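# Move the long cardboard box from desk to far shelf

## Task

Pick up the long cardboard box lying on the desk and set it down on a shelf at the far end of the aisle (either side is fine). It must rest directly on the shelf board, not on top of a carton, and no part of it may overhang the shelf's front edge. The box must end upright and untilted, and must stay put by itself once the robot lets go; if it topples or ends tilted, or only stays in place because the robot holds it, the task is not done.

## Robot and tools

Robot: a Hello Robot Stretch 3 with a single arm. It has a two-wheeled base (0.33 m long, 0.34 m wide), a lift that moves the arm up and down a mast, and a telescoping arm that reaches out to the robot's RIGHT side, ending in a wrist (yaw, pitch, roll) and a two-finger gripper. The base cannot slide sideways, so to shift the gripper forward or back you drive the base. Turning in place pivots about the point between the drive wheels, 0.05 m behind the front edge; with the arm pulled in and wrist folded the robot sweeps a 0.28 m radius, but an unfolded level wrist reaches beyond that.

Frames: the base frame has its origin on the floor between the drive wheels, x forward, y left, z up. hand_pose is reported in it, located where the closed fingertips meet; with all wrist joints at zero its x axis is up, y points back along the arm toward the mast, z toward the rear. The odometry frame is the base frame as it was when the scene began. Heading is positive to the left, range -3.142 to 3.142.

Tool execute_actions: argument "actions" is a list holding one action (or empty, which simply reports state and images). An action may contain "base", "joints", or both, plus optional "contact_limits"; all its motions start at once. "base" holds exactly one command, both relative to where the base currently is: {"translate_m": d}, a straight drive of d metres, forward positive, range -1 to 1; or {"rotate_rad": d}, a turn in place, counter-clockwise (left) positive, range -3.2 to 3.2. "joints" gives absolute target positions by name: lift_m 0 to 1.1 m (arm height); arm_m 0 to 0.52 m (extension); wrist_yaw_rad -1.345 to 4.42 (0 aligns gripper with arm, positive swings toward the front, 3.0 folds it over the base); wrist_pitch_rad -1.57 to 0.451 (0 level, negative tips fingers down); wrist_roll_rad -2.911 to 2.911 (0 fingers side by side); gripper_m -0.089 to 0.179 (larger is wider; actual fingertip gap is a bit smaller, about 0.007 less when nearly shut and 0.025 less when fully open, and zero below 0.007); head_pan_rad -3.953 to 1.73 (0 forward, positive left, -1.57 looks along the arm); head_tilt_rad -1.53 to 0.419 (negative down). "contact_limits" may set {"arm_m": effort %, 1 to 100}: the arm halts with contact_stop when its motor effort reaches that level (negative when retracting), and it caps holding force until the next action; values above the maximum are clipped. "cameras" chooses images: head_camera, nav_camera, wrist_camera or all; omitted or null means all, [] means none. Unknown keys or out-of-range values get the entire call rejected with no motion. A joint or base not mentioned may still be pushing toward an earlier target. Each action lasts at most 15 s. If a result reports a stop, further motion calls in that same reply are skipped.

Tool wait: {"seconds": 0 to 10}; commands nothing and returns state and images. Tool zoom_image: {"camera", "region": [x0, y0, x1, y1]} in pixels of that camera's latest full image, origin top-left, at most 504x504. Tool finished_scene: {"scene": number}; irreversible, reports success, and moves to the next scene.

Result lines: base_status and joint_status tell how each motion of the last action ended: done, off_target (stopped short and may still be pushing), contact_stop, time_out, torque_fault. After the last three the target is dropped and the joint holds where it stopped, except that the arm or lift goes slack after a contact_stop until commanded again (a loaded slack lift may sag). on_its_own lists uncommanded things; "held at" is the held target, not the measured position. motor_effort is percent of max, positive toward larger joint values, with the peak in brackets; readings carry fixed bias and noise. Positive wheel effort pushes forward. A rest effort flagged outside its rest range suggests pushing or carrying something. lidar_m lists 12 distances (m) in 30-degree sectors counter-clockwise from straight ahead (4th left, 7th behind, 10th right), in a plane 0.17 m above floor, 0.15 to 12 m, "-" for nothing; it misses glass, tabletops, thin legs, and parts are hidden by the robot itself. wrist_depth_mm (45-1000) and head_depth_mm (280-4000, sideways image) are 7x7 grids of median depth. base_odometry counts wheel turns, so slip counts as motion; turned_by_wheels and turned_by_imu give turn since last result; base_tilt gives lean in degrees (forward, right positive), with a few degrees of fixed bias. Camera calibration gives intrinsics and T_world_to_cam in the base frame; expect small errors, larger for the wrist camera.

Gripper: close to a gripper_m below the object's width to grasp (lower squeezes harder, but the stall guard may ease off so heavy items can slip; send a new value to re-squeeze). Open at least 0.02 above the contact value to release. Readings do not confirm a grasp; check images.

Speed: full base speed (0.30 m/s, 1.9 rad/s) only with lift_m under 0.30, arm_m under 0.03 and wrist_yaw_rad above 2.54; otherwise 0.10 m/s and 0.63 rad/s.

Avoid: folding or unfolding the wrist except with lift_m 0.32-0.95, wrist_pitch_rad -0.4, roll near 0 (folded, the lift may then go down to 0.25). With yaw below -0.4 keep pitch at -0.5 or lower. Pushing the arm into something rigid with the gripper above about 0.45 m can tip the robot, especially a second push or with a raised contact limit. Don't drive while gripping or pressing on anything fixed, and beware snagging furniture, worst when reversing; if it happens, reverse the last move in small steps, pull the gripper free, and lower lift_m to about 0.2 if still leaning. Wrist, head and base have no contact stop; prolonged strain makes a wrist servo cut out for 10 s. Drops, slams and hard pushes are penalized, and a loose object may occasionally get nudged. Fewer and shorter motions are better.

Each tool is called after ">>>" as name([rows], argument=value, ...), one row to a line, values as JSON.

## Session

>>> execute_actions(actions=[])

Scene clock: 0.00 s.
base_odometry: x=+0.000 y=+0.000 heading=+0.000 (m, m, rad; odometry frame)
turned_by_wheels: +0.000 (rad since the last result)
turned_by_imu: +0.000 (rad since the last result)
base_tilt: forward=-0.9 right=-1.3 (deg)
lidar_m: 1.20 1.88 2.74 2.79 2.40 1.42 1.63 1.08 0.99 1.01 1.26 1.48
head_depth_mm: 1350 1351 1346 1347 1355 1351 1353 / 1383 1390 1392 1404 1400 1404 1404 / 1456 1456 1454 1453 1460 1460 1463 / 1515 1519 1513 1514 1522 1499 1527 / 1566 1574 1567 1578 1583 1524 1181 / 1637 1645 1631 1634 1656 1529 1021 / 1697 1715 1700 1711 1735 1497 1026
base_status: not commanded
joint_positions: lift_m=+0.595 arm_m=-0.002 wrist_yaw_rad=+3.014 wrist_pitch_rad=-0.425 wrist_roll_rad=-0.013 gripper_m=+0.037 head_pan_rad=-0.004 head_tilt_rad=-0.005
joint_status: not commanded
motor_effort: left_wheel=-1 right_wheel=+1 lift_m=+43 arm_m=+0 wrist_yaw_rad=+0 wrist_pitch_rad=+9 wrist_roll_rad=+0 gripper_m=+0 head_pan_rad=+0 head_tilt_rad=+2 (%)
hand_pose: x=+0.0072 y=+0.0784 z=+0.6058 quat_wxyz=(+0.193, +0.694, +0.106, +0.685) (m; base frame)
wrist_depth_mm: - - - - - - - / - - - - - - - / - - - - - - - / - - - - - - - / 986 990 - - - - - / 846 861 - 859 886 886 900 / 739 748 758 752 771 766 765
pictures: head_camera (sideways: a quarter turn clockwise sets it upright), nav_camera (sideways: a quarter turn counterclockwise sets it upright), wrist_camera
Images, in order (width x height): head_camera 896x504, nav_camera 672x504, wrist_camera 644x364.

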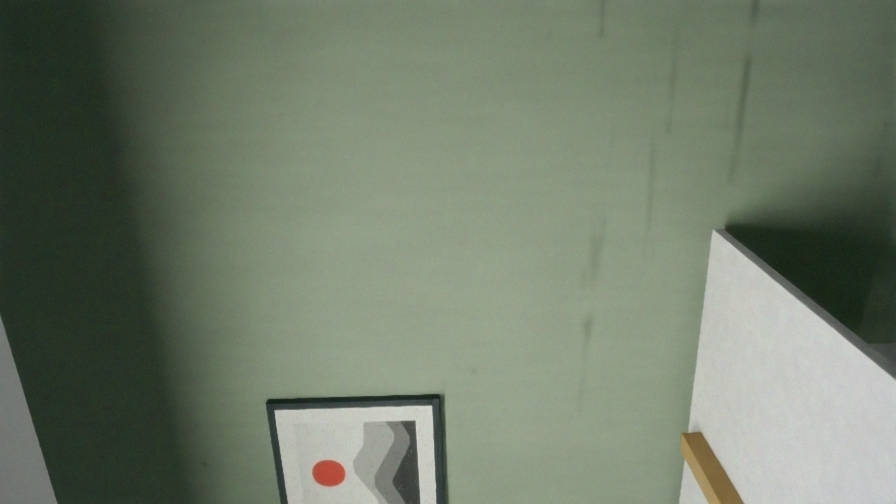

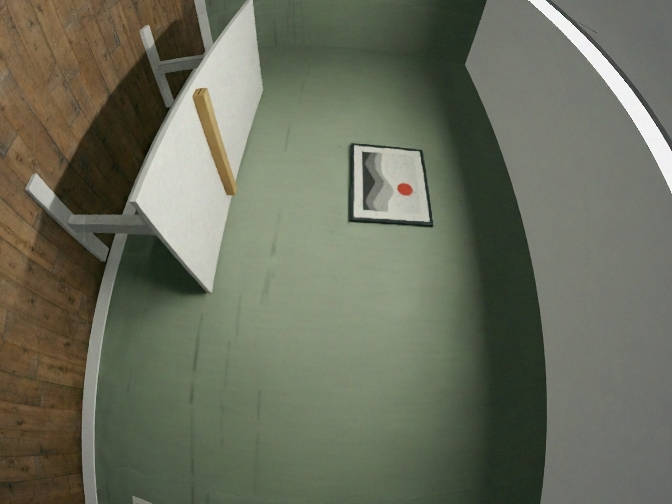

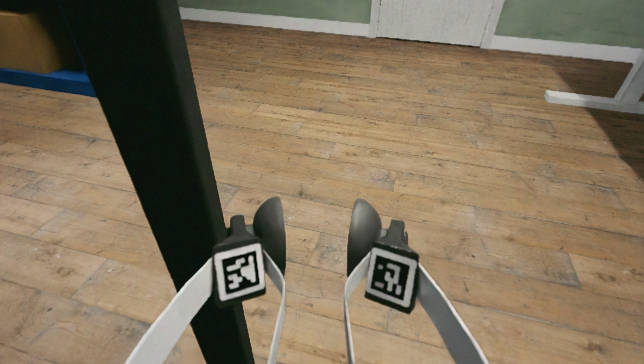

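>>> execute_actions([
  {"joints": {"head_pan_rad": 0.6, "head_tilt_rad": -0.6}},
], cameras=["head_camera", "nav_camera"])

>>> execute_actions([
  {"joints": {"head_pan_rad": 1.7, "head_tilt_rad": -0.4}},
], cameras=["head_camera", "nav_camera"])

>>> execute_actions([
  {"joints": {"head_pan_rad": -3.3, "head_tilt_rad": -0.4}},
], cameras=["head_camera", "nav_camera"])

Scene clock: 4.60 s.
base_odometry: x=+0.000 y=+0.000 heading=+0.000 (m, m, rad; odometry frame)
turned_by_wheels: +0.000 (rad since the last result)
turned_by_imu: +0.001 (rad since the last result)
base_tilt: forward=-0.9 right=-1.2 (deg)
lidar_m: 1.19 1.88 2.73 2.79 2.39 1.42 1.63 1.08 0.99 1.01 1.27 1.48
head_depth_mm: 1490 1600 1479 1133 1567 1446 1221 / 1642 1785 1453 1083 1784 1448 1221 / 1833 1972 1392 2053 1787 1458 1223 / 2071 2189 1490 2211 1797 1455 1225 / 2387 2509 1694 2328 1780 1455 1225 / 2485 2686 2844 2273 1785 1447 1229 / 2346 2551 2776 2313 1782 1452 1218
base_status: not commanded
joint_positions: lift_m=+0.595 arm_m=-0.002 wrist_yaw_rad=+3.014 wrist_pitch_rad=-0.425 wrist_roll_rad=-0.013 gripper_m=+0.037 head_pan_rad=+0.593 head_tilt_rad=-0.592
joint_status: all done
motor_effort: left_wheel=+0(0) right_wheel=+2(2) lift_m=+43(42) arm_m=+0(0) wrist_yaw_rad=+0(0) wrist_pitch_rad=+9(9) wrist_roll_rad=+0(0) gripper_m=+0(1) head_pan_rad=+3(32) head_tilt_rad=-3(26) (%)
hand_pose: x=+0.0072 y=+0.0784 z=+0.6058 quat_wxyz=(+0.193, +0.694, +0.106, +0.685) (m; base frame)
wrist_depth_mm: - - - - - - - / - - - - - - - / - - - - - - - / - - - - - - - / - - - - - - - / 848 858 - 856 896 893 888 / 744 751 748 757 769 761 770
pictures: head_camera (sideways: a quarter turn clockwise sets it upright), nav_camera (sideways: a quarter turn counterclockwise sets it upright)
camera_calibration (this result's frames):
head_camera: T_world_to_cam=[[-0.471442, -0.282302, -0.835493, 1.11469], [-0.514012, 0.857783, 0.00020743, 0.00578049], [0.716613, 0.429551, -0.549502, 0.667341], [0, 0, 0, 1]] pos_world=[0.0502592, 0.0230642, 1.29802]
nav_camera: T_world_to_cam=[[0.422292, 0.343401, 0.838895, -1.05199], [0.612066, -0.790654, 0.0155456, 0.0296121], [0.668615, 0.506894, -0.544071, 0.653807], [0, 0, 0, 1]] pos_world=[-0.0110213, 0.0532575, 1.23777]
Images, in order (width x height): head_camera 896x504, nav_camera 672x504.

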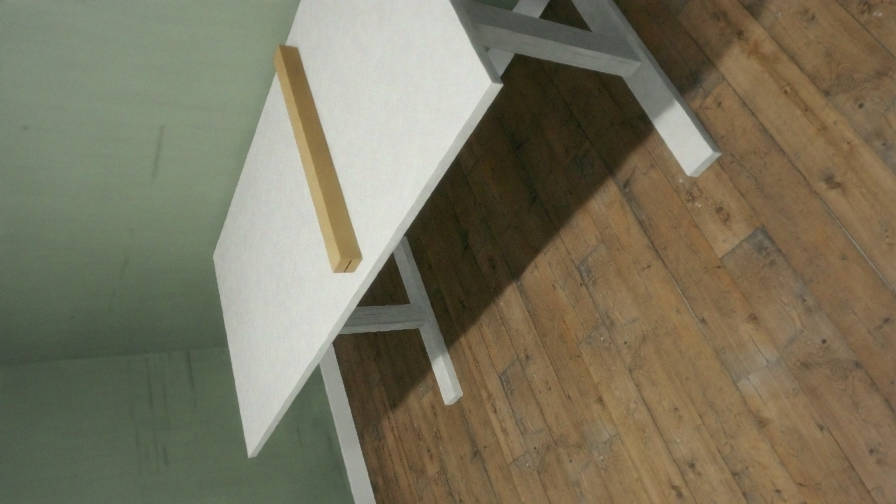

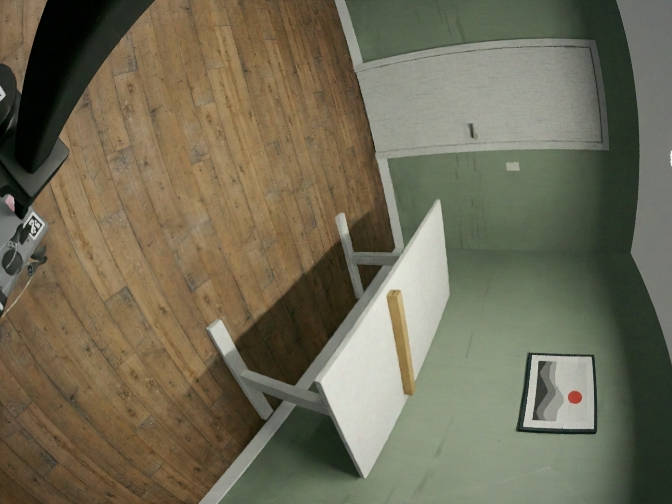

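Scene clock: 5.73 s.
base_odometry: x=+0.000 y=+0.000 heading=+0.000 (m, m, rad; odometry frame)
turned_by_wheels: +0.000 (rad since the last result)
turned_by_imu: +0.000 (rad since the last result)
base_tilt: forward=-0.9 right=-1.2 (deg)
lidar_m: 1.20 1.88 2.74 2.78 2.40 1.42 1.63 1.08 0.99 1.00 1.26 1.48
head_depth_mm: 2252 2424 2556 2692 2219 1696 1364 / 2360 2514 2692 2873 2204 1700 1372 / 2460 2638 2841 2995 2236 1709 1370 / 2585 2735 3000 3070 2249 1701 1377 / 2694 2932 3135 3287 2242 1701 1372 / 2889 3111 3266 2870 2192 1716 1375 / 1689 1761 1841 1918 2036 1770 -
base_status: not commanded
joint_positions: lift_m=+0.595 arm_m=-0.002 wrist_yaw_rad=+3.014 wrist_pitch_rad=-0.425 wrist_roll_rad=-0.013 gripper_m=+0.037 head_pan_rad=+1.693 head_tilt_rad=-0.409
joint_status: all done
motor_effort: left_wheel=+0(1) right_wheel=+1(2) lift_m=+42(42) arm_m=+0(0) wrist_yaw_rad=+0(1) wrist_pitch_rad=+9(9) wrist_roll_rad=+0(1) gripper_m=+0(0) head_pan_rad=+3(35) head_tilt_rad=+4(15) (%)
hand_pose: x=+0.0072 y=+0.0784 z=+0.6058 quat_wxyz=(+0.193, +0.694, +0.106, +0.685) (m; base frame)
wrist_depth_mm: - - - - - - - / - - - - - - - / - - - - - - - / - - - - - - - / 993 - - - - - - / 847 854 - 862 895 885 887 / 749 754 751 755 763 761 775
pictures: head_camera (sideways: a quarter turn clockwise sets it upright), nav_camera (sideways: a quarter turn counterclockwise sets it upright)
camera_calibration (this result's frames):
head_camera: T_world_to_cam=[[0.0180998, -0.387969, -0.921495, 1.22388], [-0.997505, -0.0699128, 0.00984199, -0.00381452], [-0.0682427, 0.919017, -0.388266, 0.46233], [0, 0, 0, 1]] pos_world=[0.0055936, 0.049672, 1.30734]
nav_camera: T_world_to_cam=[[-0.0947848, 0.371376, 0.923632, -1.15937], [0.982748, 0.182925, 0.0273006, 0.0120421], [-0.158816, 0.910285, -0.382307, 0.448367], [0, 0, 0, 1]] pos_world=[-0.0505167, 0.0202165, 1.24191]
Images, in order (width x height): head_camera 896x504, nav_camera 672x504.

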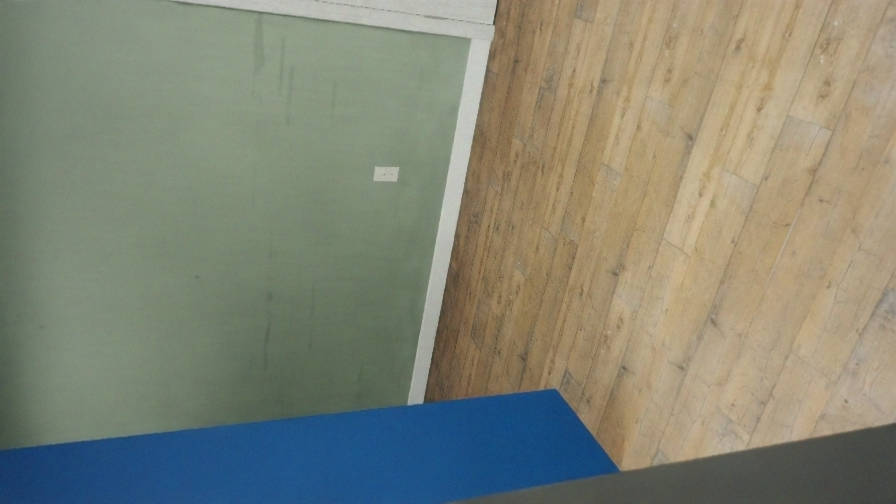

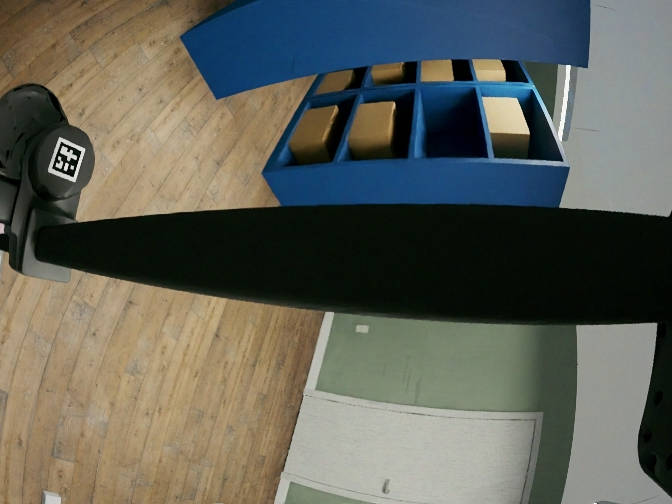

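Scene clock: 8.60 s.
base_odometry: x=+0.000 y=+0.000 heading=+0.000 (m, m, rad; odometry frame)
turned_by_wheels: +0.000 (rad since the last result)
turned_by_imu: +0.000 (rad since the last result)
base_tilt: forward=-0.9 right=-1.2 (deg)
lidar_m: 1.19 1.87 2.74 2.80 2.40 1.42 1.63 1.08 1.00 1.01 1.27 1.48
head_depth_mm: 1181 1243 1316 1399 1514 1625 1365 / 2701 2865 3020 2914 2049 1649 1369 / 2747 2931 3140 3230 2257 1706 1367 / 2836 2978 3202 3255 2244 1706 1374 / 2791 2973 3172 3068 2262 1706 1376 / 2210 2272 2350 2415 2222 1716 1375 / 1759 1812 1862 1904 1956 1713 1381
base_status: not commanded
joint_positions: lift_m=+0.595 arm_m=-0.002 wrist_yaw_rad=+3.014 wrist_pitch_rad=-0.425 wrist_roll_rad=-0.013 gripper_m=+0.037 head_pan_rad=-3.293 head_tilt_rad=-0.409
joint_status: all done
motor_effort: left_wheel=+0(1) right_wheel=+2(2) lift_m=+42(42) arm_m=+0(0) wrist_yaw_rad=-1(0) wrist_pitch_rad=+9(9) wrist_roll_rad=+0(0) gripper_m=+1(0) head_pan_rad=-3(35) head_tilt_rad=+4(2) (%)
hand_pose: x=+0.0072 y=+0.0784 z=+0.6058 quat_wxyz=(+0.193, +0.694, +0.106, +0.685) (m; base frame)
wrist_depth_mm: - - - - - - - / - - - - - - - / - - - - - - - / - - - - - - - / 996 - - - - - - / 869 855 - 866 896 887 885 / 741 739 751 760 760 774 767
pictures: head_camera (sideways: a quarter turn clockwise sets it upright), nav_camera (sideways: a quarter turn counterclockwise sets it upright)
camera_calibration (this result's frames):
head_camera: T_world_to_cam=[[0.37836, -0.0872101, -0.921541, 1.22174], [-0.201757, -0.979386, 0.00984822, -0.00867672], [-0.903403, 0.182201, -0.388156, 0.467281], [0, 0, 0, 1]] pos_world=[-0.0418666, 0.0129114, 1.30735]
nav_camera: T_world_to_cam=[[-0.383067, 0.00889167, 0.923678, -1.15767], [0.088958, 0.995661, 0.027308, 0.0174845], [-0.919427, 0.0926294, -0.382196, 0.452862], [0, 0, 0, 1]] pos_world=[-0.0286466, -0.0490634, 1.24192]
Images, in order (width x height): head_camera 896x504, nav_camera 672x504.

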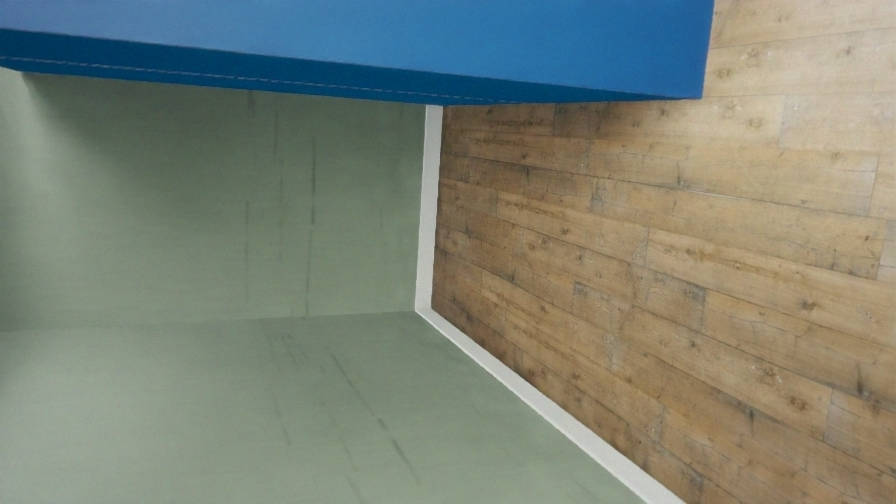

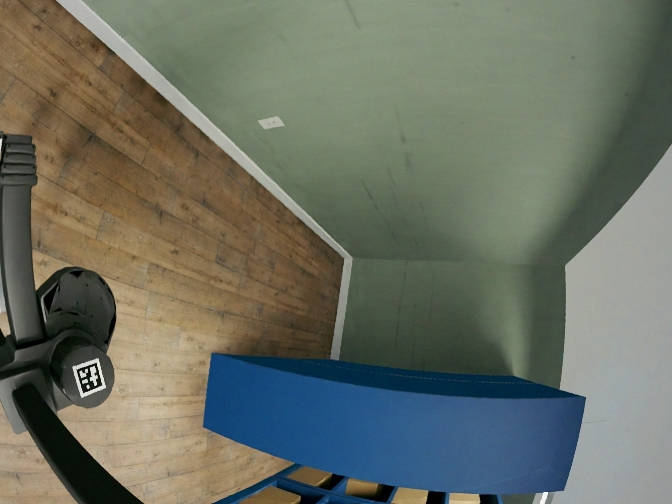

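>>> execute_actions([
  {"base": {"rotate_rad": 0.87}, "joints": {"lift_m": 0.93, "wrist_pitch_rad": -0.4, "head_pan_rad": -0.6, "head_tilt_rad": -0.7}},
], cameras=[])

>>> execute_actions([
  {"base": {"translate_m": 1.0}, "joints": {"wrist_yaw_rad": 0.3, "gripper_m": 0.12, "head_pan_rad": -1.3, "head_tilt_rad": -0.7}},
])

Scene clock: 27.70 s.
base_odometry: x=+0.000 y=+0.000 heading=+0.870 (m, m, rad; odometry frame)
turned_by_wheels: +0.870 (rad since the last result)
turned_by_imu: +0.865 (rad since the last result)
base_tilt: forward=-0.8 right=-1.2 (deg)
lidar_m: 2.12 2.74 1.85 1.42 2.17 1.18 1.00 0.99 1.12 1.48 1.48 1.19
head_depth_mm: 1258 1383 1523 1711 1628 1362 1174 / 1323 1465 1627 1832 1635 1362 1173 / 1409 1544 1305 1895 1626 1360 1167 / 1505 1621 1192 1887 1587 1363 1171 / 1619 1697 1187 1948 1625 1357 1167 / 1734 1761 1253 2017 1625 1357 1171 / 1879 1760 1258 2016 1625 1356 1168
base_status: done
joint_positions: lift_m=+0.929 arm_m=-0.002 wrist_yaw_rad=+3.014 wrist_pitch_rad=-0.420 wrist_roll_rad=-0.013 gripper_m=+0.037 head_pan_rad=-0.607 head_tilt_rad=-0.691
joint_status: all done
motor_effort: left_wheel=-3(9) right_wheel=+3(7) lift_m=+59(58) arm_m=+0(0) wrist_yaw_rad=+0(0) wrist_pitch_rad=+11(12) wrist_roll_rad=+0(0) gripper_m=+0(0) head_pan_rad=+2(36) head_tilt_rad=-2(20) (%)
hand_pose: x=+0.0073 y=+0.0790 z=+0.9417 quat_wxyz=(+0.191, +0.695, +0.104, +0.686) (m; base frame)
wrist_depth_mm: - - - - - - - / - - - - - - - / - - - - - - - / - - - - - - - / - - - - - - - / - - - - - - - / - - - - - - -
pictures: none
No camera images: the call's "cameras" was empty. Leave "cameras" out to get every camera's image.

Scene clock: 38.67 s.
base_odometry: x=+0.645 y=+0.764 heading=+0.870 (m, m, rad; odometry frame)
turned_by_wheels: +0.000 (rad since the last result)
turned_by_imu: +0.004 (rad since the last result)
base_tilt: forward=-0.8 right=-1.2 (deg)
lidar_m: 1.79 1.79 2.05 1.73 1.82 2.30 1.94 1.94 1.40 0.78 1.18 1.17
head_depth_mm: 1003 1127 1240 903 725 - - / 996 1123 1193 903 - - - / 989 1114 1195 902 768 - 1144 / 983 1103 1181 900 725 1284 1170 / 971 1092 1138 871 699 1270 1167 / 966 1086 1161 899 701 1269 1168 / 957 1075 1156 897 723 648 1165
base_status: done
joint_positions: lift_m=+0.929 arm_m=-0.002 wrist_yaw_rad=+0.302 wrist_pitch_rad=-0.420 wrist_roll_rad=-0.013 gripper_m=+0.120 head_pan_rad=-1.293 head_tilt_rad=-0.691
joint_status: all done
motor_effort: left_wheel=-3(4) right_wheel=+3(9) lift_m=+59(59) arm_m=+0(0) wrist_yaw_rad=-2(2) wrist_pitch_rad=+11(11) wrist_roll_rad=+0(0) gripper_m=+0(88) head_pan_rad=-3(35) head_tilt_rad=-4(3) (%)
hand_pose: x=+0.0452 y=-0.3574 z=+0.9417 quat_wxyz=(+0.710, +0.250, -0.656, -0.040) (m; base frame)
wrist_depth_mm: 899 914 905 909 917 911 906 / 899 921 875 944 950 - - / 678 683 662 699 718 - - / 547 550 517 566 571 577 - / 455 470 449 468 472 489 - / 389 343 385 400 401 418 408 / 341 344 348 350 351 346 357
pictures: head_camera (sideways: a quarter turn clockwise sets it upright), nav_camera (sideways: a quarter turn counterclockwise sets it upright), wrist_camera
camera_calibration (this result's frames):
head_camera: T_world_to_cam=[[-0.1444, 0.612716, -0.776999, 1.03644], [0.97473, 0.223331, -0.00503531, 0.0035243], [0.170443, -0.758091, -0.629482, 0.774722], [0, 0, 0, 1]] pos_world=[0.0141812, -0.0485217, 1.293]
nav_camera: T_world_to_cam=[[0.217819, -0.585259, 0.781042, -0.975323], [-0.940999, -0.338292, 0.00893446, 0.0476944], [0.258992, -0.736906, -0.624414, 0.760829], [0, 0, 0, 1]] pos_world=[0.0602754, 0.00597707, 1.23642]
wrist_camera: T_world_to_cam=[[-0.948144, -0.31557, 0.0379362, -0.111328], [-0.219665, 0.564326, -0.795791, 0.98274], [0.229719, -0.762857, -0.604382, 0.450127], [0, 0, 0, 1]] pos_world=[0.00691534, -0.246335, 1.05833]
Images, in order (width x height): head_camera 896x504, nav_camera 672x504, wrist_camera 644x364.

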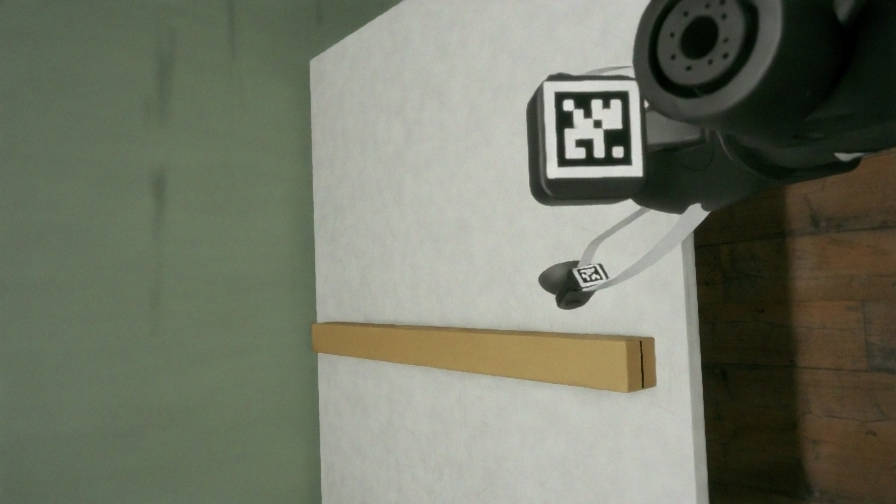

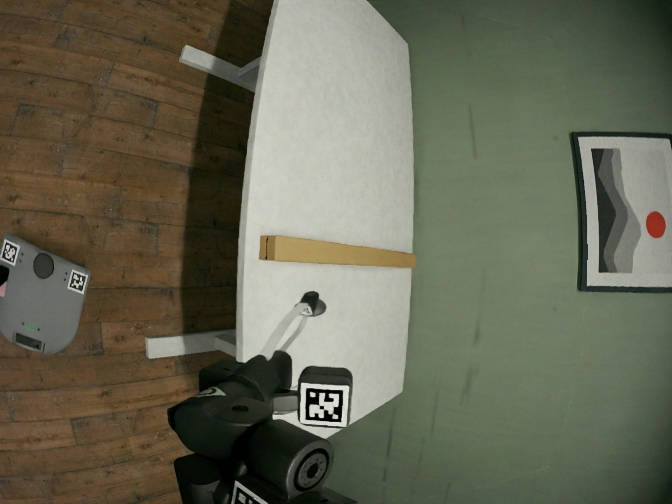

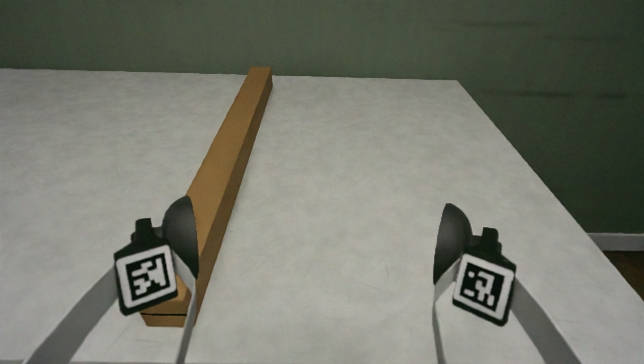

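>>> zoom_image(camera="head_camera", region=[560, 300, 740, 420])

>>> zoom_image(camera="head_camera", region=[280, 290, 400, 380])

Region (560, 300, 740, 420) of head_camera's 896x504 image, scaled by 2.800, with more detail than that image has.

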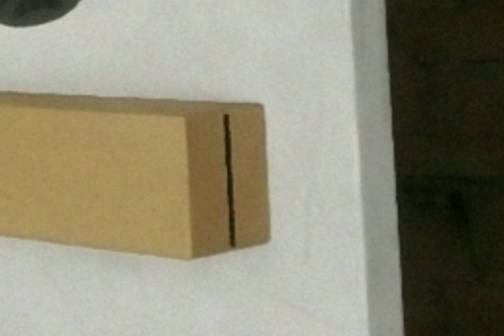

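Region (280, 290, 400, 380) of head_camera's 896x504 image, scaled by 4.200, with more detail than that image has; it fills the top 378 rows of this view, and the rest is white.

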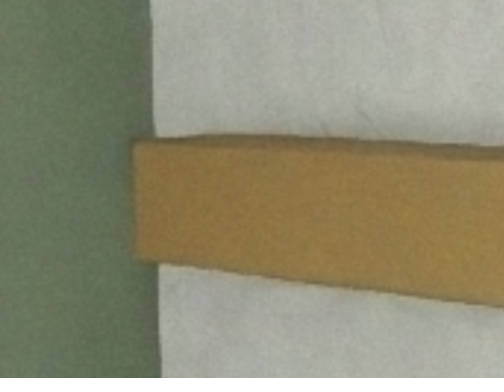

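>>> execute_actions([
  {"base": {"rotate_rad": 0.288}, "joints": {"wrist_yaw_rad": 0.0, "wrist_pitch_rad": -0.8, "arm_m": 0.15, "head_pan_rad": 1.55, "head_tilt_rad": -0.25}},
], cameras=[])

>>> execute_actions([
  {"base": {"translate_m": 0.108}, "joints": {"arm_m": 0.40}},
])

Scene clock: 47.03 s.
base_odometry: x=+0.645 y=+0.764 heading=+1.158 (m, m, rad; odometry frame)
turned_by_wheels: +0.288 (rad since the last result)
turned_by_imu: +0.287 (rad since the last result)
base_tilt: forward=-0.9 right=-1.2 (deg)
lidar_m: 1.79 1.85 1.78 1.73 1.77 2.02 1.94 1.71 0.78 1.18 1.22 1.17
head_depth_mm: 2895 3274 3483 3629 2849 2022 1557 / 1524 1595 1660 1750 1839 1920 1563 / 1508 1571 1648 1727 1817 1889 1558 / 2662 2348 2505 2598 2589 2031 1574 / 3066 3208 3390 3550 2942 2038 1569 / 3062 3133 3271 3081 2635 2002 1581 / 1969 1729 1598 1677 1752 1825 1628
base_status: done
joint_positions: lift_m=+0.929 arm_m=+0.150 wrist_yaw_rad=+0.001 wrist_pitch_rad=-0.809 wrist_roll_rad=-0.013 gripper_m=+0.120 head_pan_rad=+1.543 head_tilt_rad=-0.260
joint_status: all done
motor_effort: left_wheel=-2(9) right_wheel=+3(6) lift_m=+59(59) arm_m=+5(4) wrist_yaw_rad=-1(4) wrist_pitch_rad=+5(9) wrist_roll_rad=+0(0) gripper_m=+1(1) head_pan_rad=+3(35) head_tilt_rad=+4(22) (%)
hand_pose: x=-0.0214 y=-0.4539 z=+0.8661 quat_wxyz=(+0.655, +0.281, -0.645, -0.277) (m; base frame)
wrist_depth_mm: 464 467 410 476 480 483 500 / 413 415 363 422 427 429 436 / 373 373 336 380 384 386 389 / 340 336 332 348 348 349 350 / 311 315 310 317 319 323 323 / 288 244 287 293 295 300 298 / 271 265 268 271 274 272 277
pictures: none
No camera images: the call's "cameras" was empty. Leave "cameras" out to get every camera's image.

Scene clock: 50.10 s.
base_odometry: x=+0.688 y=+0.863 heading=+1.158 (m, m, rad; odometry frame)
turned_by_wheels: +0.000 (rad since the last result)
turned_by_imu: +0.000 (rad since the last result)
base_tilt: forward=-0.9 right=-1.1 (deg)
lidar_m: 1.68 1.75 1.79 1.72 1.78 2.12 2.05 1.70 0.82 1.18 1.22 1.09
head_depth_mm: 3193 3344 3520 3629 2897 2018 1557 / 1538 1588 1661 1775 1876 1920 1546 / 1512 1573 1643 1725 1821 1893 1570 / 1508 1571 1649 1745 1828 1888 1567 / 3089 3200 3394 3544 2918 2038 1570 / 3055 3146 3289 3438 2761 2059 1575 / 2979 2254 2358 2494 2065 1857 1626
base_status: done
joint_positions: lift_m=+0.929 arm_m=+0.400 wrist_yaw_rad=+0.001 wrist_pitch_rad=-0.810 wrist_roll_rad=-0.013 gripper_m=+0.120 head_pan_rad=+1.543 head_tilt_rad=-0.260
joint_status: all done
motor_effort: left_wheel=-3(4) right_wheel=+3(7) lift_m=+58(59) arm_m=+5(5) wrist_yaw_rad=-1(1) wrist_pitch_rad=+5(5) wrist_roll_rad=+0(0) gripper_m=+1(1) head_pan_rad=+3(3) head_tilt_rad=+4(4) (%)
hand_pose: x=-0.0215 y=-0.7039 z=+0.8660 quat_wxyz=(+0.654, +0.281, -0.645, -0.277) (m; base frame)
wrist_depth_mm: 459 465 472 410 473 484 484 / 410 417 417 362 426 426 429 / 372 372 375 325 379 385 385 / 339 340 342 296 349 348 353 / 310 317 313 267 319 323 320 / 288 290 289 245 293 300 295 / 269 268 270 228 272 270 276
pictures: head_camera (sideways: a quarter turn clockwise sets it upright), nav_camera (sideways: a quarter turn counterclockwise sets it upright), wrist_camera
camera_calibration (this result's frames):
head_camera: T_world_to_cam=[[-0.0360609, -0.245615, -0.968696, 1.28585], [-0.996832, 0.0776058, 0.0174311, -0.0137015], [0.0708951, 0.966256, -0.247635, 0.278457], [0, 0, 0, 1]] pos_world=[0.0129694, 0.0478255, 1.31479]
nav_camera: T_world_to_cam=[[-0.0422478, 0.240406, 0.969753, -1.21992], [0.998907, 0.0295868, 0.0361832, 0.000373208], [-0.0199932, 0.970221, -0.241393, 0.264126], [0, 0, 0, 1]] pos_world=[-0.0466308, 0.037003, 1.24676]
wrist_camera: T_world_to_cam=[[-0.999082, -0.0324928, 0.0279196, -0.0741882], [-0.0421643, 0.861124, -0.506643, 1.06572], [-0.00758004, -0.507355, -0.861704, 0.552964], [0, 0, 0, 1]] pos_world=[-0.0249931, -0.63958, 1.0185]
Images, in order (width x height): head_camera 896x504, nav_camera 672x504, wrist_camera 644x364.

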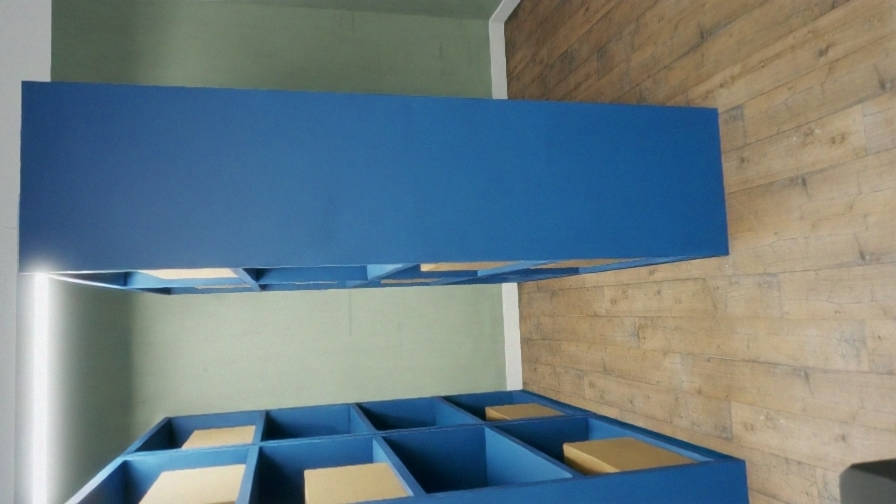

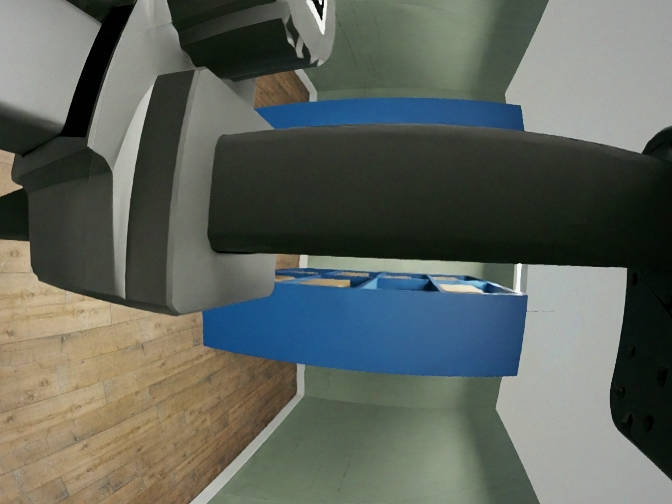

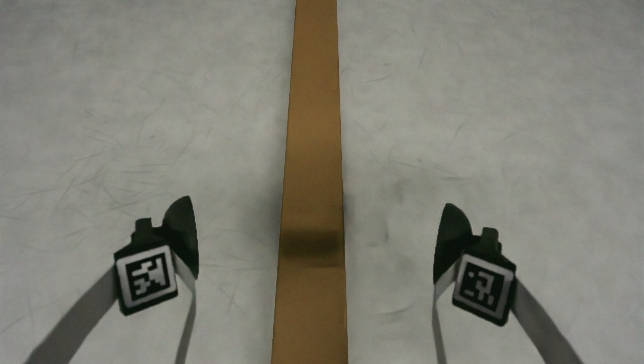

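>>> execute_actions([
  {"joints": {"arm_m": 0.498, "wrist_pitch_rad": -1.04, "lift_m": 0.88, "head_pan_rad": -1.45, "head_tilt_rad": -0.7}},
])

Scene clock: 65.33 s.
base_odometry: x=+0.688 y=+0.863 heading=+1.158 (m, m, rad; odometry frame)
turned_by_wheels: +0.000 (rad since the last result)
turned_by_imu: +0.001 (rad since the last result)
base_tilt: forward=-0.9 right=-1.2 (deg)
lidar_m: 1.69 1.75 1.79 1.71 1.79 2.13 2.05 1.70 0.82 1.18 1.22 1.09
head_depth_mm: 963 1077 - - 706 652 1164 / 972 1054 1093 900 724 1268 1166 / 972 1075 - 852 685 1270 1169 / 982 1097 1180 899 721 1270 1171 / 984 1111 1188 896 724 1270 1167 / 994 1113 1187 901 722 1299 1166 / 998 1120 1185 898 722 1297 1167
base_status: not commanded
joint_positions: lift_m=+0.881 arm_m=+0.498 wrist_yaw_rad=+0.001 wrist_pitch_rad=-1.045 wrist_roll_rad=-0.013 gripper_m=+0.120 head_pan_rad=-1.443 head_tilt_rad=-0.691
joint_status: all done
motor_effort: left_wheel=-3(3) right_wheel=+3(3) lift_m=+24(53) arm_m=+5(4) wrist_yaw_rad=-1(1) wrist_pitch_rad=+3(4) wrist_roll_rad=+0(0) gripper_m=+0(0) head_pan_rad=-3(37) head_tilt_rad=-3(23) (%)
hand_pose: x=-0.0215 y=-0.7503 z=+0.7856 quat_wxyz=(+0.617, +0.356, -0.608, -0.351) (m; base frame)
wrist_depth_mm: 271 272 273 212 274 276 277 / 256 257 259 202 260 263 263 / 244 245 247 192 249 250 250 / 233 234 235 184 237 238 239 / 224 225 224 175 226 228 228 / 214 214 213 167 217 220 218 / 206 206 204 161 207 207 210
pictures: head_camera (sideways: a quarter turn clockwise sets it upright), nav_camera (sideways: a quarter turn counterclockwise sets it upright), wrist_camera
camera_calibration (this result's frames):
head_camera: T_world_to_cam=[[-0.0512828, 0.627355, -0.777043, 1.03593], [0.99715, 0.0752793, -0.0050316, 0.0033827], [0.0553387, -0.775087, -0.629427, 0.775353], [0, 0, 0, 1]] pos_world=[0.00684533, -0.0491851, 1.29301]
nav_camera: T_world_to_cam=[[0.127978, -0.611168, 0.781086, -0.974832], [-0.980963, -0.193988, 0.0089392, 0.047932], [0.146058, -0.767361, -0.624359, 0.761446], [0, 0, 0, 1]] pos_world=[0.0605611, -0.00218405, 1.23642]
wrist_camera: T_world_to_cam=[[-0.999085, -0.0379324, 0.0197723, -0.0711984], [-0.0420545, 0.955553, -0.291803, 0.967039], [-0.00782467, -0.292368, -0.956274, 0.695657], [0, 0, 0, 1]] pos_world=[-0.0250216, -0.72337, 0.948831]
Images, in order (width x height): head_camera 896x504, nav_camera 672x504, wrist_camera 644x364.

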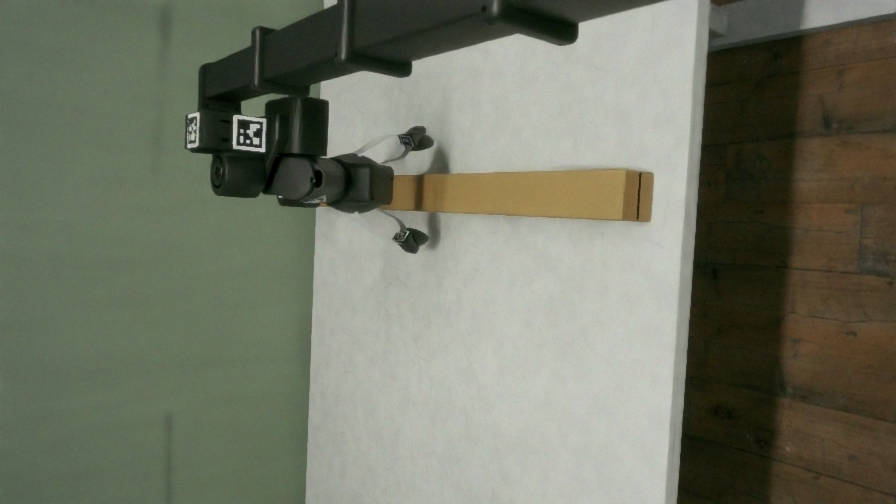

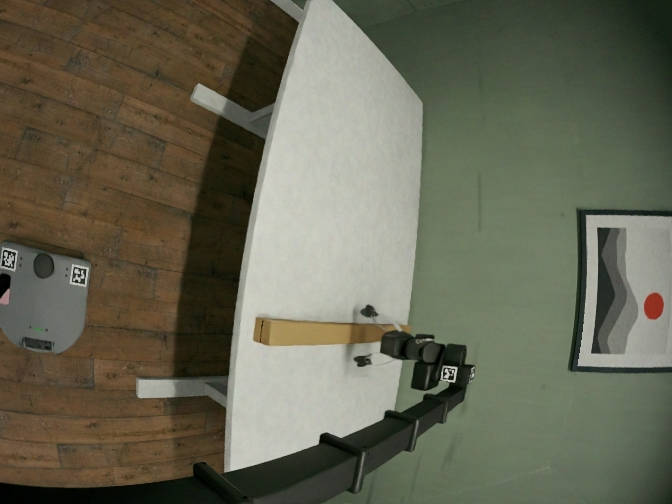

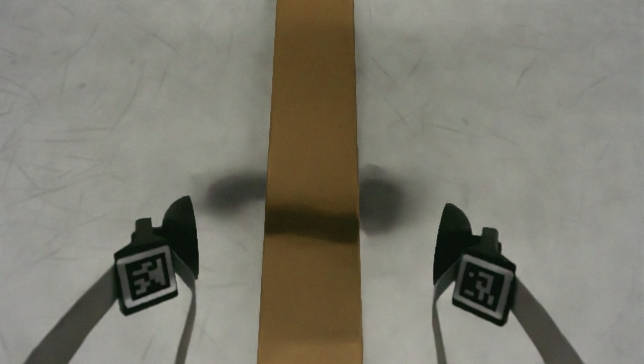

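>>> execute_actions([
  {"joints": {"lift_m": 0.844}},
], cameras=["wrist_camera"])

>>> execute_actions([
  {"joints": {"gripper_m": 0.0}},
], cameras=["wrist_camera", "head_camera"])

Scene clock: 68.33 s.
base_odometry: x=+0.688 y=+0.863 heading=+1.158 (m, m, rad; odometry frame)
turned_by_wheels: +0.000 (rad since the last result)
turned_by_imu: +0.000 (rad since the last result)
base_tilt: forward=-0.9 right=-1.2 (deg)
lidar_m: 1.68 1.75 1.79 1.72 1.78 2.14 2.05 1.70 0.82 1.18 1.22 1.09
head_depth_mm: 967 1078 1174 - 725 947 1158 / 970 1070 - 884 724 1281 1172 / 976 1094 - 823 687 1271 1173 / 978 1098 1180 897 723 1272 1172 / 986 1105 1187 902 724 1267 1169 / 991 1113 1189 897 723 1297 1169 / 995 1118 1188 896 724 1302 1167
base_status: not commanded
joint_positions: lift_m=+0.845 arm_m=+0.498 wrist_yaw_rad=+0.001 wrist_pitch_rad=-1.045 wrist_roll_rad=-0.013 gripper_m=+0.120 head_pan_rad=-1.443 head_tilt_rad=-0.691
joint_status: all done
motor_effort: left_wheel=-3(3) right_wheel=+3(3) lift_m=+24(26) arm_m=+5(5) wrist_yaw_rad=-1(1) wrist_pitch_rad=+3(3) wrist_roll_rad=+0(0) gripper_m=+1(0) head_pan_rad=-3(4) head_tilt_rad=-3(3) (%)
hand_pose: x=-0.0215 y=-0.7503 z=+0.7495 quat_wxyz=(+0.617, +0.356, -0.608, -0.351) (m; base frame)
wrist_depth_mm: 227 227 229 168 230 232 232 / 215 217 216 159 219 219 220 / 205 206 206 152 208 209 210 / 195 196 195 145 199 199 200 / 187 189 187 139 189 191 191 / 179 180 179 133 181 184 183 / - 172 171 127 174 174 176
pictures: wrist_camera
camera_calibration (this result's frames):
wrist_camera: T_world_to_cam=[[-0.999085, -0.0379347, 0.0197671, -0.0704832], [-0.0420541, 0.955594, -0.29167, 0.956434], [-0.00782488, -0.292234, -0.956315, 0.661365], [0, 0, 0, 1]] pos_world=[-0.0250217, -0.723363, 0.912829]
Images, in order (width x height): wrist_camera 644x364.

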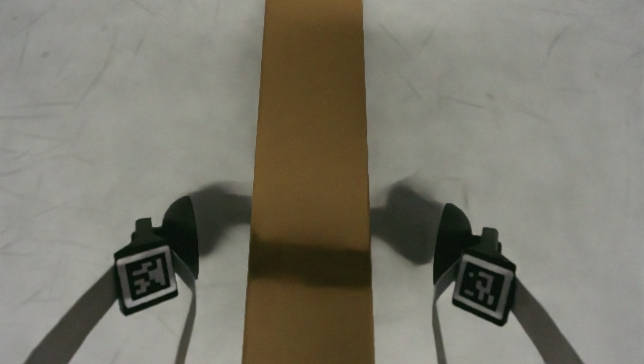

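Scene clock: 70.03 s.
base_odometry: x=+0.688 y=+0.863 heading=+1.158 (m, m, rad; odometry frame)
turned_by_wheels: +0.000 (rad since the last result)
turned_by_imu: +0.000 (rad since the last result)
base_tilt: forward=-0.9 right=-1.2 (deg)
lidar_m: 1.69 1.74 1.78 1.72 1.78 2.13 2.04 1.70 0.82 1.18 1.21 1.09
head_depth_mm: 961 1077 1174 - 723 946 1155 / 970 1069 - 903 724 1268 1171 / 976 1089 - 817 685 1268 1167 / 983 1098 1180 900 724 1272 1168 / 984 1107 1188 899 723 1270 1166 / 994 1114 1189 898 722 1295 1168 / 994 1119 1189 898 724 1295 1167
base_status: not commanded
joint_positions: lift_m=+0.845 arm_m=+0.498 wrist_yaw_rad=+0.001 wrist_pitch_rad=-1.046 wrist_roll_rad=-0.013 gripper_m=+0.001 head_pan_rad=-1.443 head_tilt_rad=-0.691
joint_status: all done
motor_effort: left_wheel=-3(2) right_wheel=+3(3) lift_m=+24(24) arm_m=+5(5) wrist_yaw_rad=-1(1) wrist_pitch_rad=+4(4) wrist_roll_rad=+0(0) gripper_m=-24(100) head_pan_rad=-3(3) head_tilt_rad=-3(3) (%)
hand_pose: x=-0.0215 y=-0.7500 z=+0.7494 quat_wxyz=(+0.617, +0.356, -0.608, -0.351) (m; base frame)
wrist_depth_mm: 226 227 228 164 230 231 232 / 215 215 215 156 218 219 220 / 205 205 205 149 208 209 210 / 196 195 196 142 199 200 200 / 187 188 162 136 190 191 191 / 179 179 132 130 - 183 183 / 172 172 172 125 174 175 176
pictures: head_camera (sideways: a quarter turn clockwise sets it upright), wrist_camera
camera_calibration (this result's frames):
head_camera: T_world_to_cam=[[-0.0512573, 0.627357, -0.777043, 1.03593], [0.997153, 0.0752389, -0.0050316, 0.00338268], [0.0553072, -0.775089, -0.629427, 0.775353], [0, 0, 0, 1]] pos_world=[0.00684334, -0.0491851, 1.29301]
wrist_camera: T_world_to_cam=[[-0.999085, -0.0379608, 0.019719, -0.0704528], [-0.042055, 0.955971, -0.290433, 0.95546], [-0.00782568, -0.290997, -0.956692, 0.662531], [0, 0, 0, 1]] pos_world=[-0.0250217, -0.723272, 0.912725]
Images, in order (width x height): head_camera 896x504, wrist_camera 644x364.

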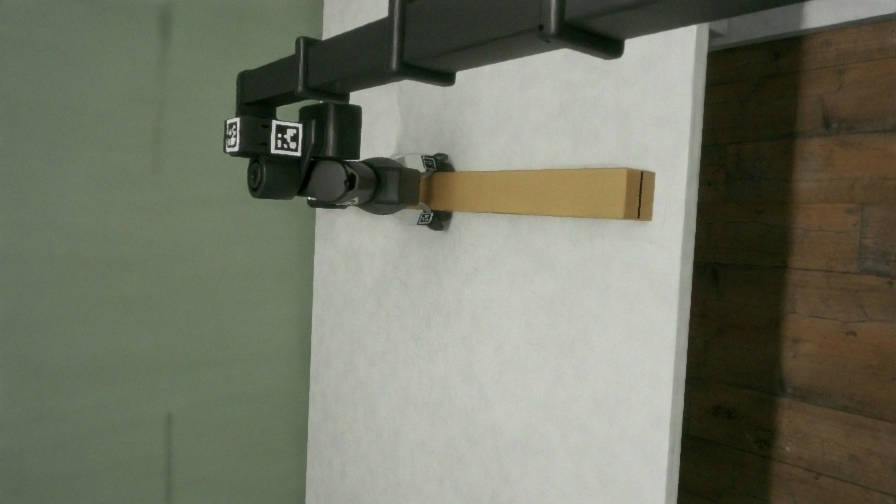

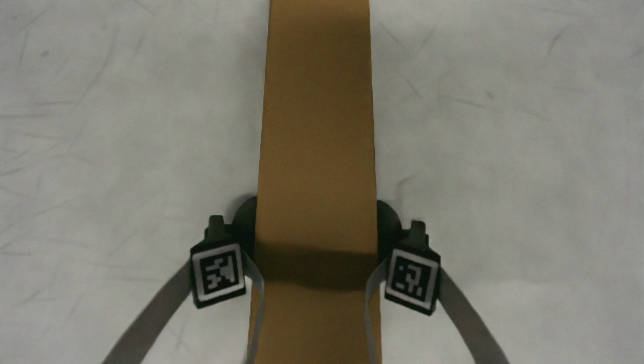

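>>> execute_actions([
  {"joints": {"gripper_m": -0.03, "lift_m": 0.885}},
], cameras=["wrist_camera", "head_camera"])

Scene clock: 72.10 s.
base_odometry: x=+0.688 y=+0.863 heading=+1.158 (m, m, rad; odometry frame)
turned_by_wheels: +0.000 (rad since the last result)
turned_by_imu: +0.000 (rad since the last result)
base_tilt: forward=-0.9 right=-1.2 (deg)
lidar_m: 1.68 1.74 1.78 1.72 1.78 2.14 2.05 1.71 0.83 1.18 1.22 1.09
head_depth_mm: 966 1067 - 874 705 651 1161 / 967 1052 1096 901 724 1276 1168 / 977 1073 - 813 645 1269 1170 / 977 1101 1181 901 723 1266 1169 / 987 1107 1194 898 722 1269 1170 / 990 1117 1190 897 722 1298 1167 / 997 1118 1184 900 722 1304 1165
base_status: not commanded
joint_positions: lift_m=+0.884 arm_m=+0.498 wrist_yaw_rad=+0.001 wrist_pitch_rad=-1.047 wrist_roll_rad=-0.013 gripper_m=-0.026 head_pan_rad=-1.443 head_tilt_rad=-0.691
joint_status: all done
motor_effort: left_wheel=-3(3) right_wheel=+3(3) lift_m=+60(58) arm_m=+5(5) wrist_yaw_rad=-1(1) wrist_pitch_rad=+4(4) wrist_roll_rad=+0(0) gripper_m=-14(100) head_pan_rad=-3(3) head_tilt_rad=-3(3) (%)
hand_pose: x=-0.0215 y=-0.7498 z=+0.7892 quat_wxyz=(+0.617, +0.356, -0.608, -0.351) (m; base frame)
wrist_depth_mm: 274 275 276 164 279 279 282 / 261 261 263 156 265 266 268 / 248 250 251 148 251 253 255 / 237 238 239 142 240 242 241 / 227 227 223 136 230 231 231 / 217 218 132 130 217 222 223 / 209 210 208 125 211 212 213
pictures: head_camera (sideways: a quarter turn clockwise sets it upright), wrist_camera
camera_calibration (this result's frames):
head_camera: T_world_to_cam=[[-0.0512436, 0.627358, -0.777043, 1.03593], [0.997154, 0.0752171, -0.0050316, 0.00338267], [0.0552903, -0.77509, -0.629427, 0.775353], [0, 0, 0, 1]] pos_world=[0.00684226, -0.0491851, 1.29301]
wrist_camera: T_world_to_cam=[[-0.999085, -0.0379765, 0.0196882, -0.071217], [-0.0420546, 0.956211, -0.289642, 0.966377], [-0.00782652, -0.290205, -0.956932, 0.701396], [0, 0, 0, 1]] pos_world=[-0.0250218, -0.723216, 0.952494]
Images, in order (width x height): head_camera 896x504, wrist_camera 644x364.

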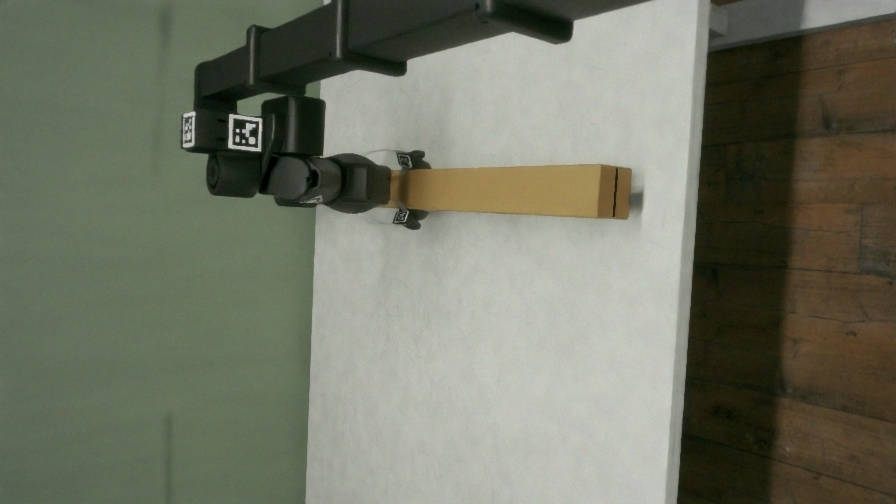

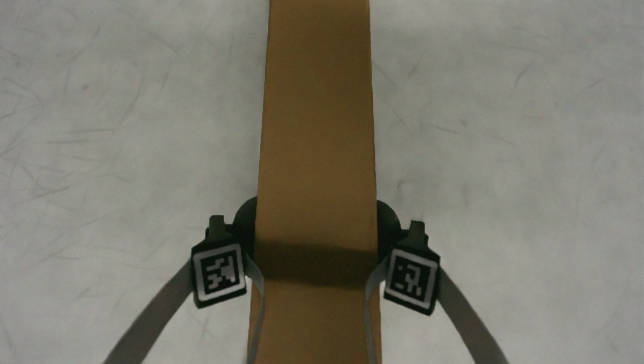

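>>> execute_actions([
  {"base": {"translate_m": -0.13}, "joints": {"gripper_m": 0.0, "lift_m": 0.90, "arm_m": 0.25, "wrist_yaw_rad": 1.57}},
])

Scene clock: 77.53 s.
base_odometry: x=+0.636 y=+0.744 heading=+1.158 (m, m, rad; odometry frame)
turned_by_wheels: +0.000 (rad since the last result)
turned_by_imu: +0.001 (rad since the last result)
base_tilt: forward=-0.9 right=-1.2 (deg)
lidar_m: 1.81 1.88 1.78 1.74 1.77 2.00 1.92 1.70 0.77 1.18 1.22 1.18
head_depth_mm: 969 1078 1163 870 716 625 1172 / 975 1087 - 843 727 1245 1162 / 977 1091 1192 - 573 1272 1170 / 981 1099 1186 967 572 1276 1168 / 986 1109 1191 935 720 1289 1172 / 996 1120 1185 898 587 1304 1163 / 1000 1117 1185 898 585 1293 1163
base_status: done
joint_positions: lift_m=+0.899 arm_m=+0.250 wrist_yaw_rad=+1.569 wrist_pitch_rad=-1.047 wrist_roll_rad=-0.013 gripper_m=+0.011 head_pan_rad=-1.443 head_tilt_rad=-0.691
joint_status: gripper_m off_target (ended at +0.011, target +0.000); the others done
on_its_own: gripper_m is held at +0.010, not at your +0.000, by its stall guard, which is not easing now
motor_effort: left_wheel=-3(8) right_wheel=+3(4) lift_m=+60(62) arm_m=-3(5) wrist_yaw_rad=+0(1) wrist_pitch_rad=+4(4) wrist_roll_rad=+0(0) gripper_m=-20(32) head_pan_rad=-3(3) head_tilt_rad=-3(3) (%)
hand_pose: x=+0.0858 y=-0.3958 z=+0.8041 quat_wxyz=(+0.685, +0.681, -0.179, +0.187) (m; base frame)
wrist_depth_mm: - - - 164 299 299 300 / - - - 156 283 284 286 / - - - 149 270 270 271 / - - - 142 257 259 259 / 976 996 553 136 245 248 248 / 953 964 131 131 - 237 236 / 899 - 902 125 227 228 227
pictures: head_camera (sideways: a quarter turn clockwise sets it upright), nav_camera (sideways: a quarter turn counterclockwise sets it upright), wrist_camera
camera_calibration (this result's frames):
head_camera: T_world_to_cam=[[-0.0511448, 0.627372, -0.777038, 1.03592], [0.997166, 0.0750587, -0.00503203, 0.00338315], [0.0551665, -0.775094, -0.629433, 0.775362], [0, 0, 0, 1]] pos_world=[0.00683444, -0.0491852, 1.29301]
nav_camera: T_world_to_cam=[[0.127843, -0.611203, 0.781081, -0.974825], [-0.981006, -0.193771, 0.00893865, 0.047933], [0.145888, -0.767388, -0.624366, 0.761456], [0, 0, 0, 1]] pos_world=[0.0605606, -0.00219557, 1.23642]
wrist_camera: T_world_to_cam=[[0.035347, -0.999181, 0.0196857, -0.420028], [-0.956387, -0.0395351, -0.289416, 0.320898], [0.289957, -0.00859717, -0.957001, 0.905264], [0, 0, 0, 1]] pos_world=[0.0592613, -0.399215, 0.96748]
Images, in order (width x height): head_camera 896x504, nav_camera 672x504, wrist_camera 644x364.

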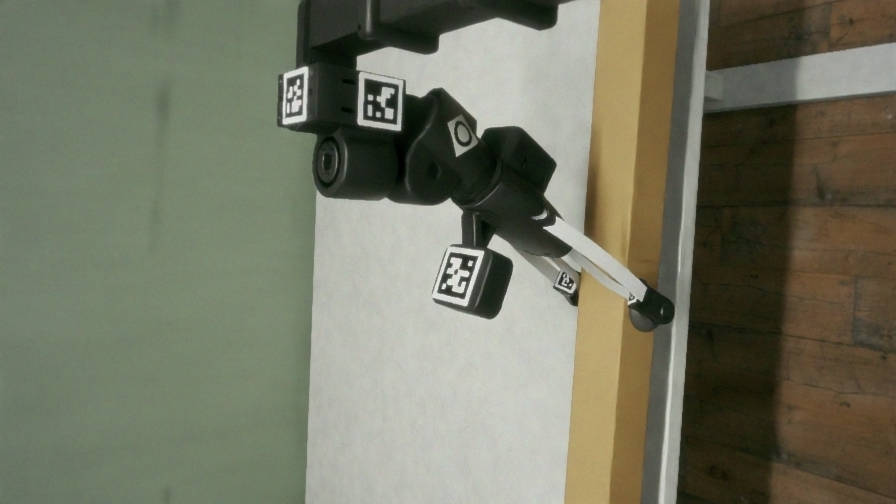

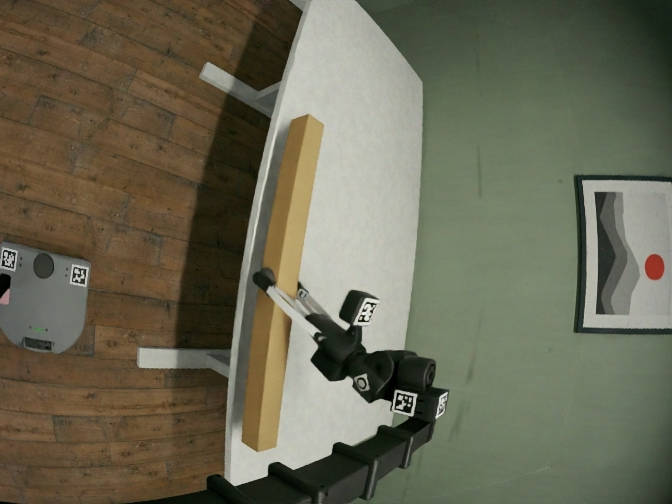

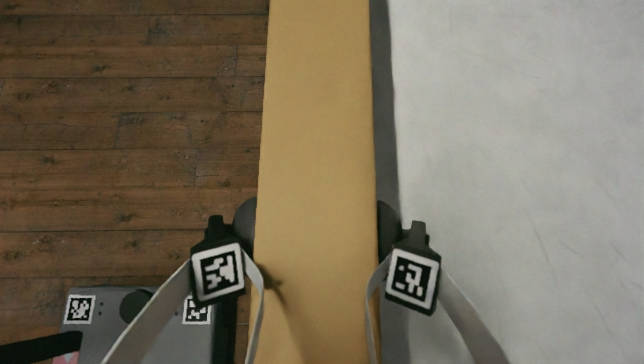

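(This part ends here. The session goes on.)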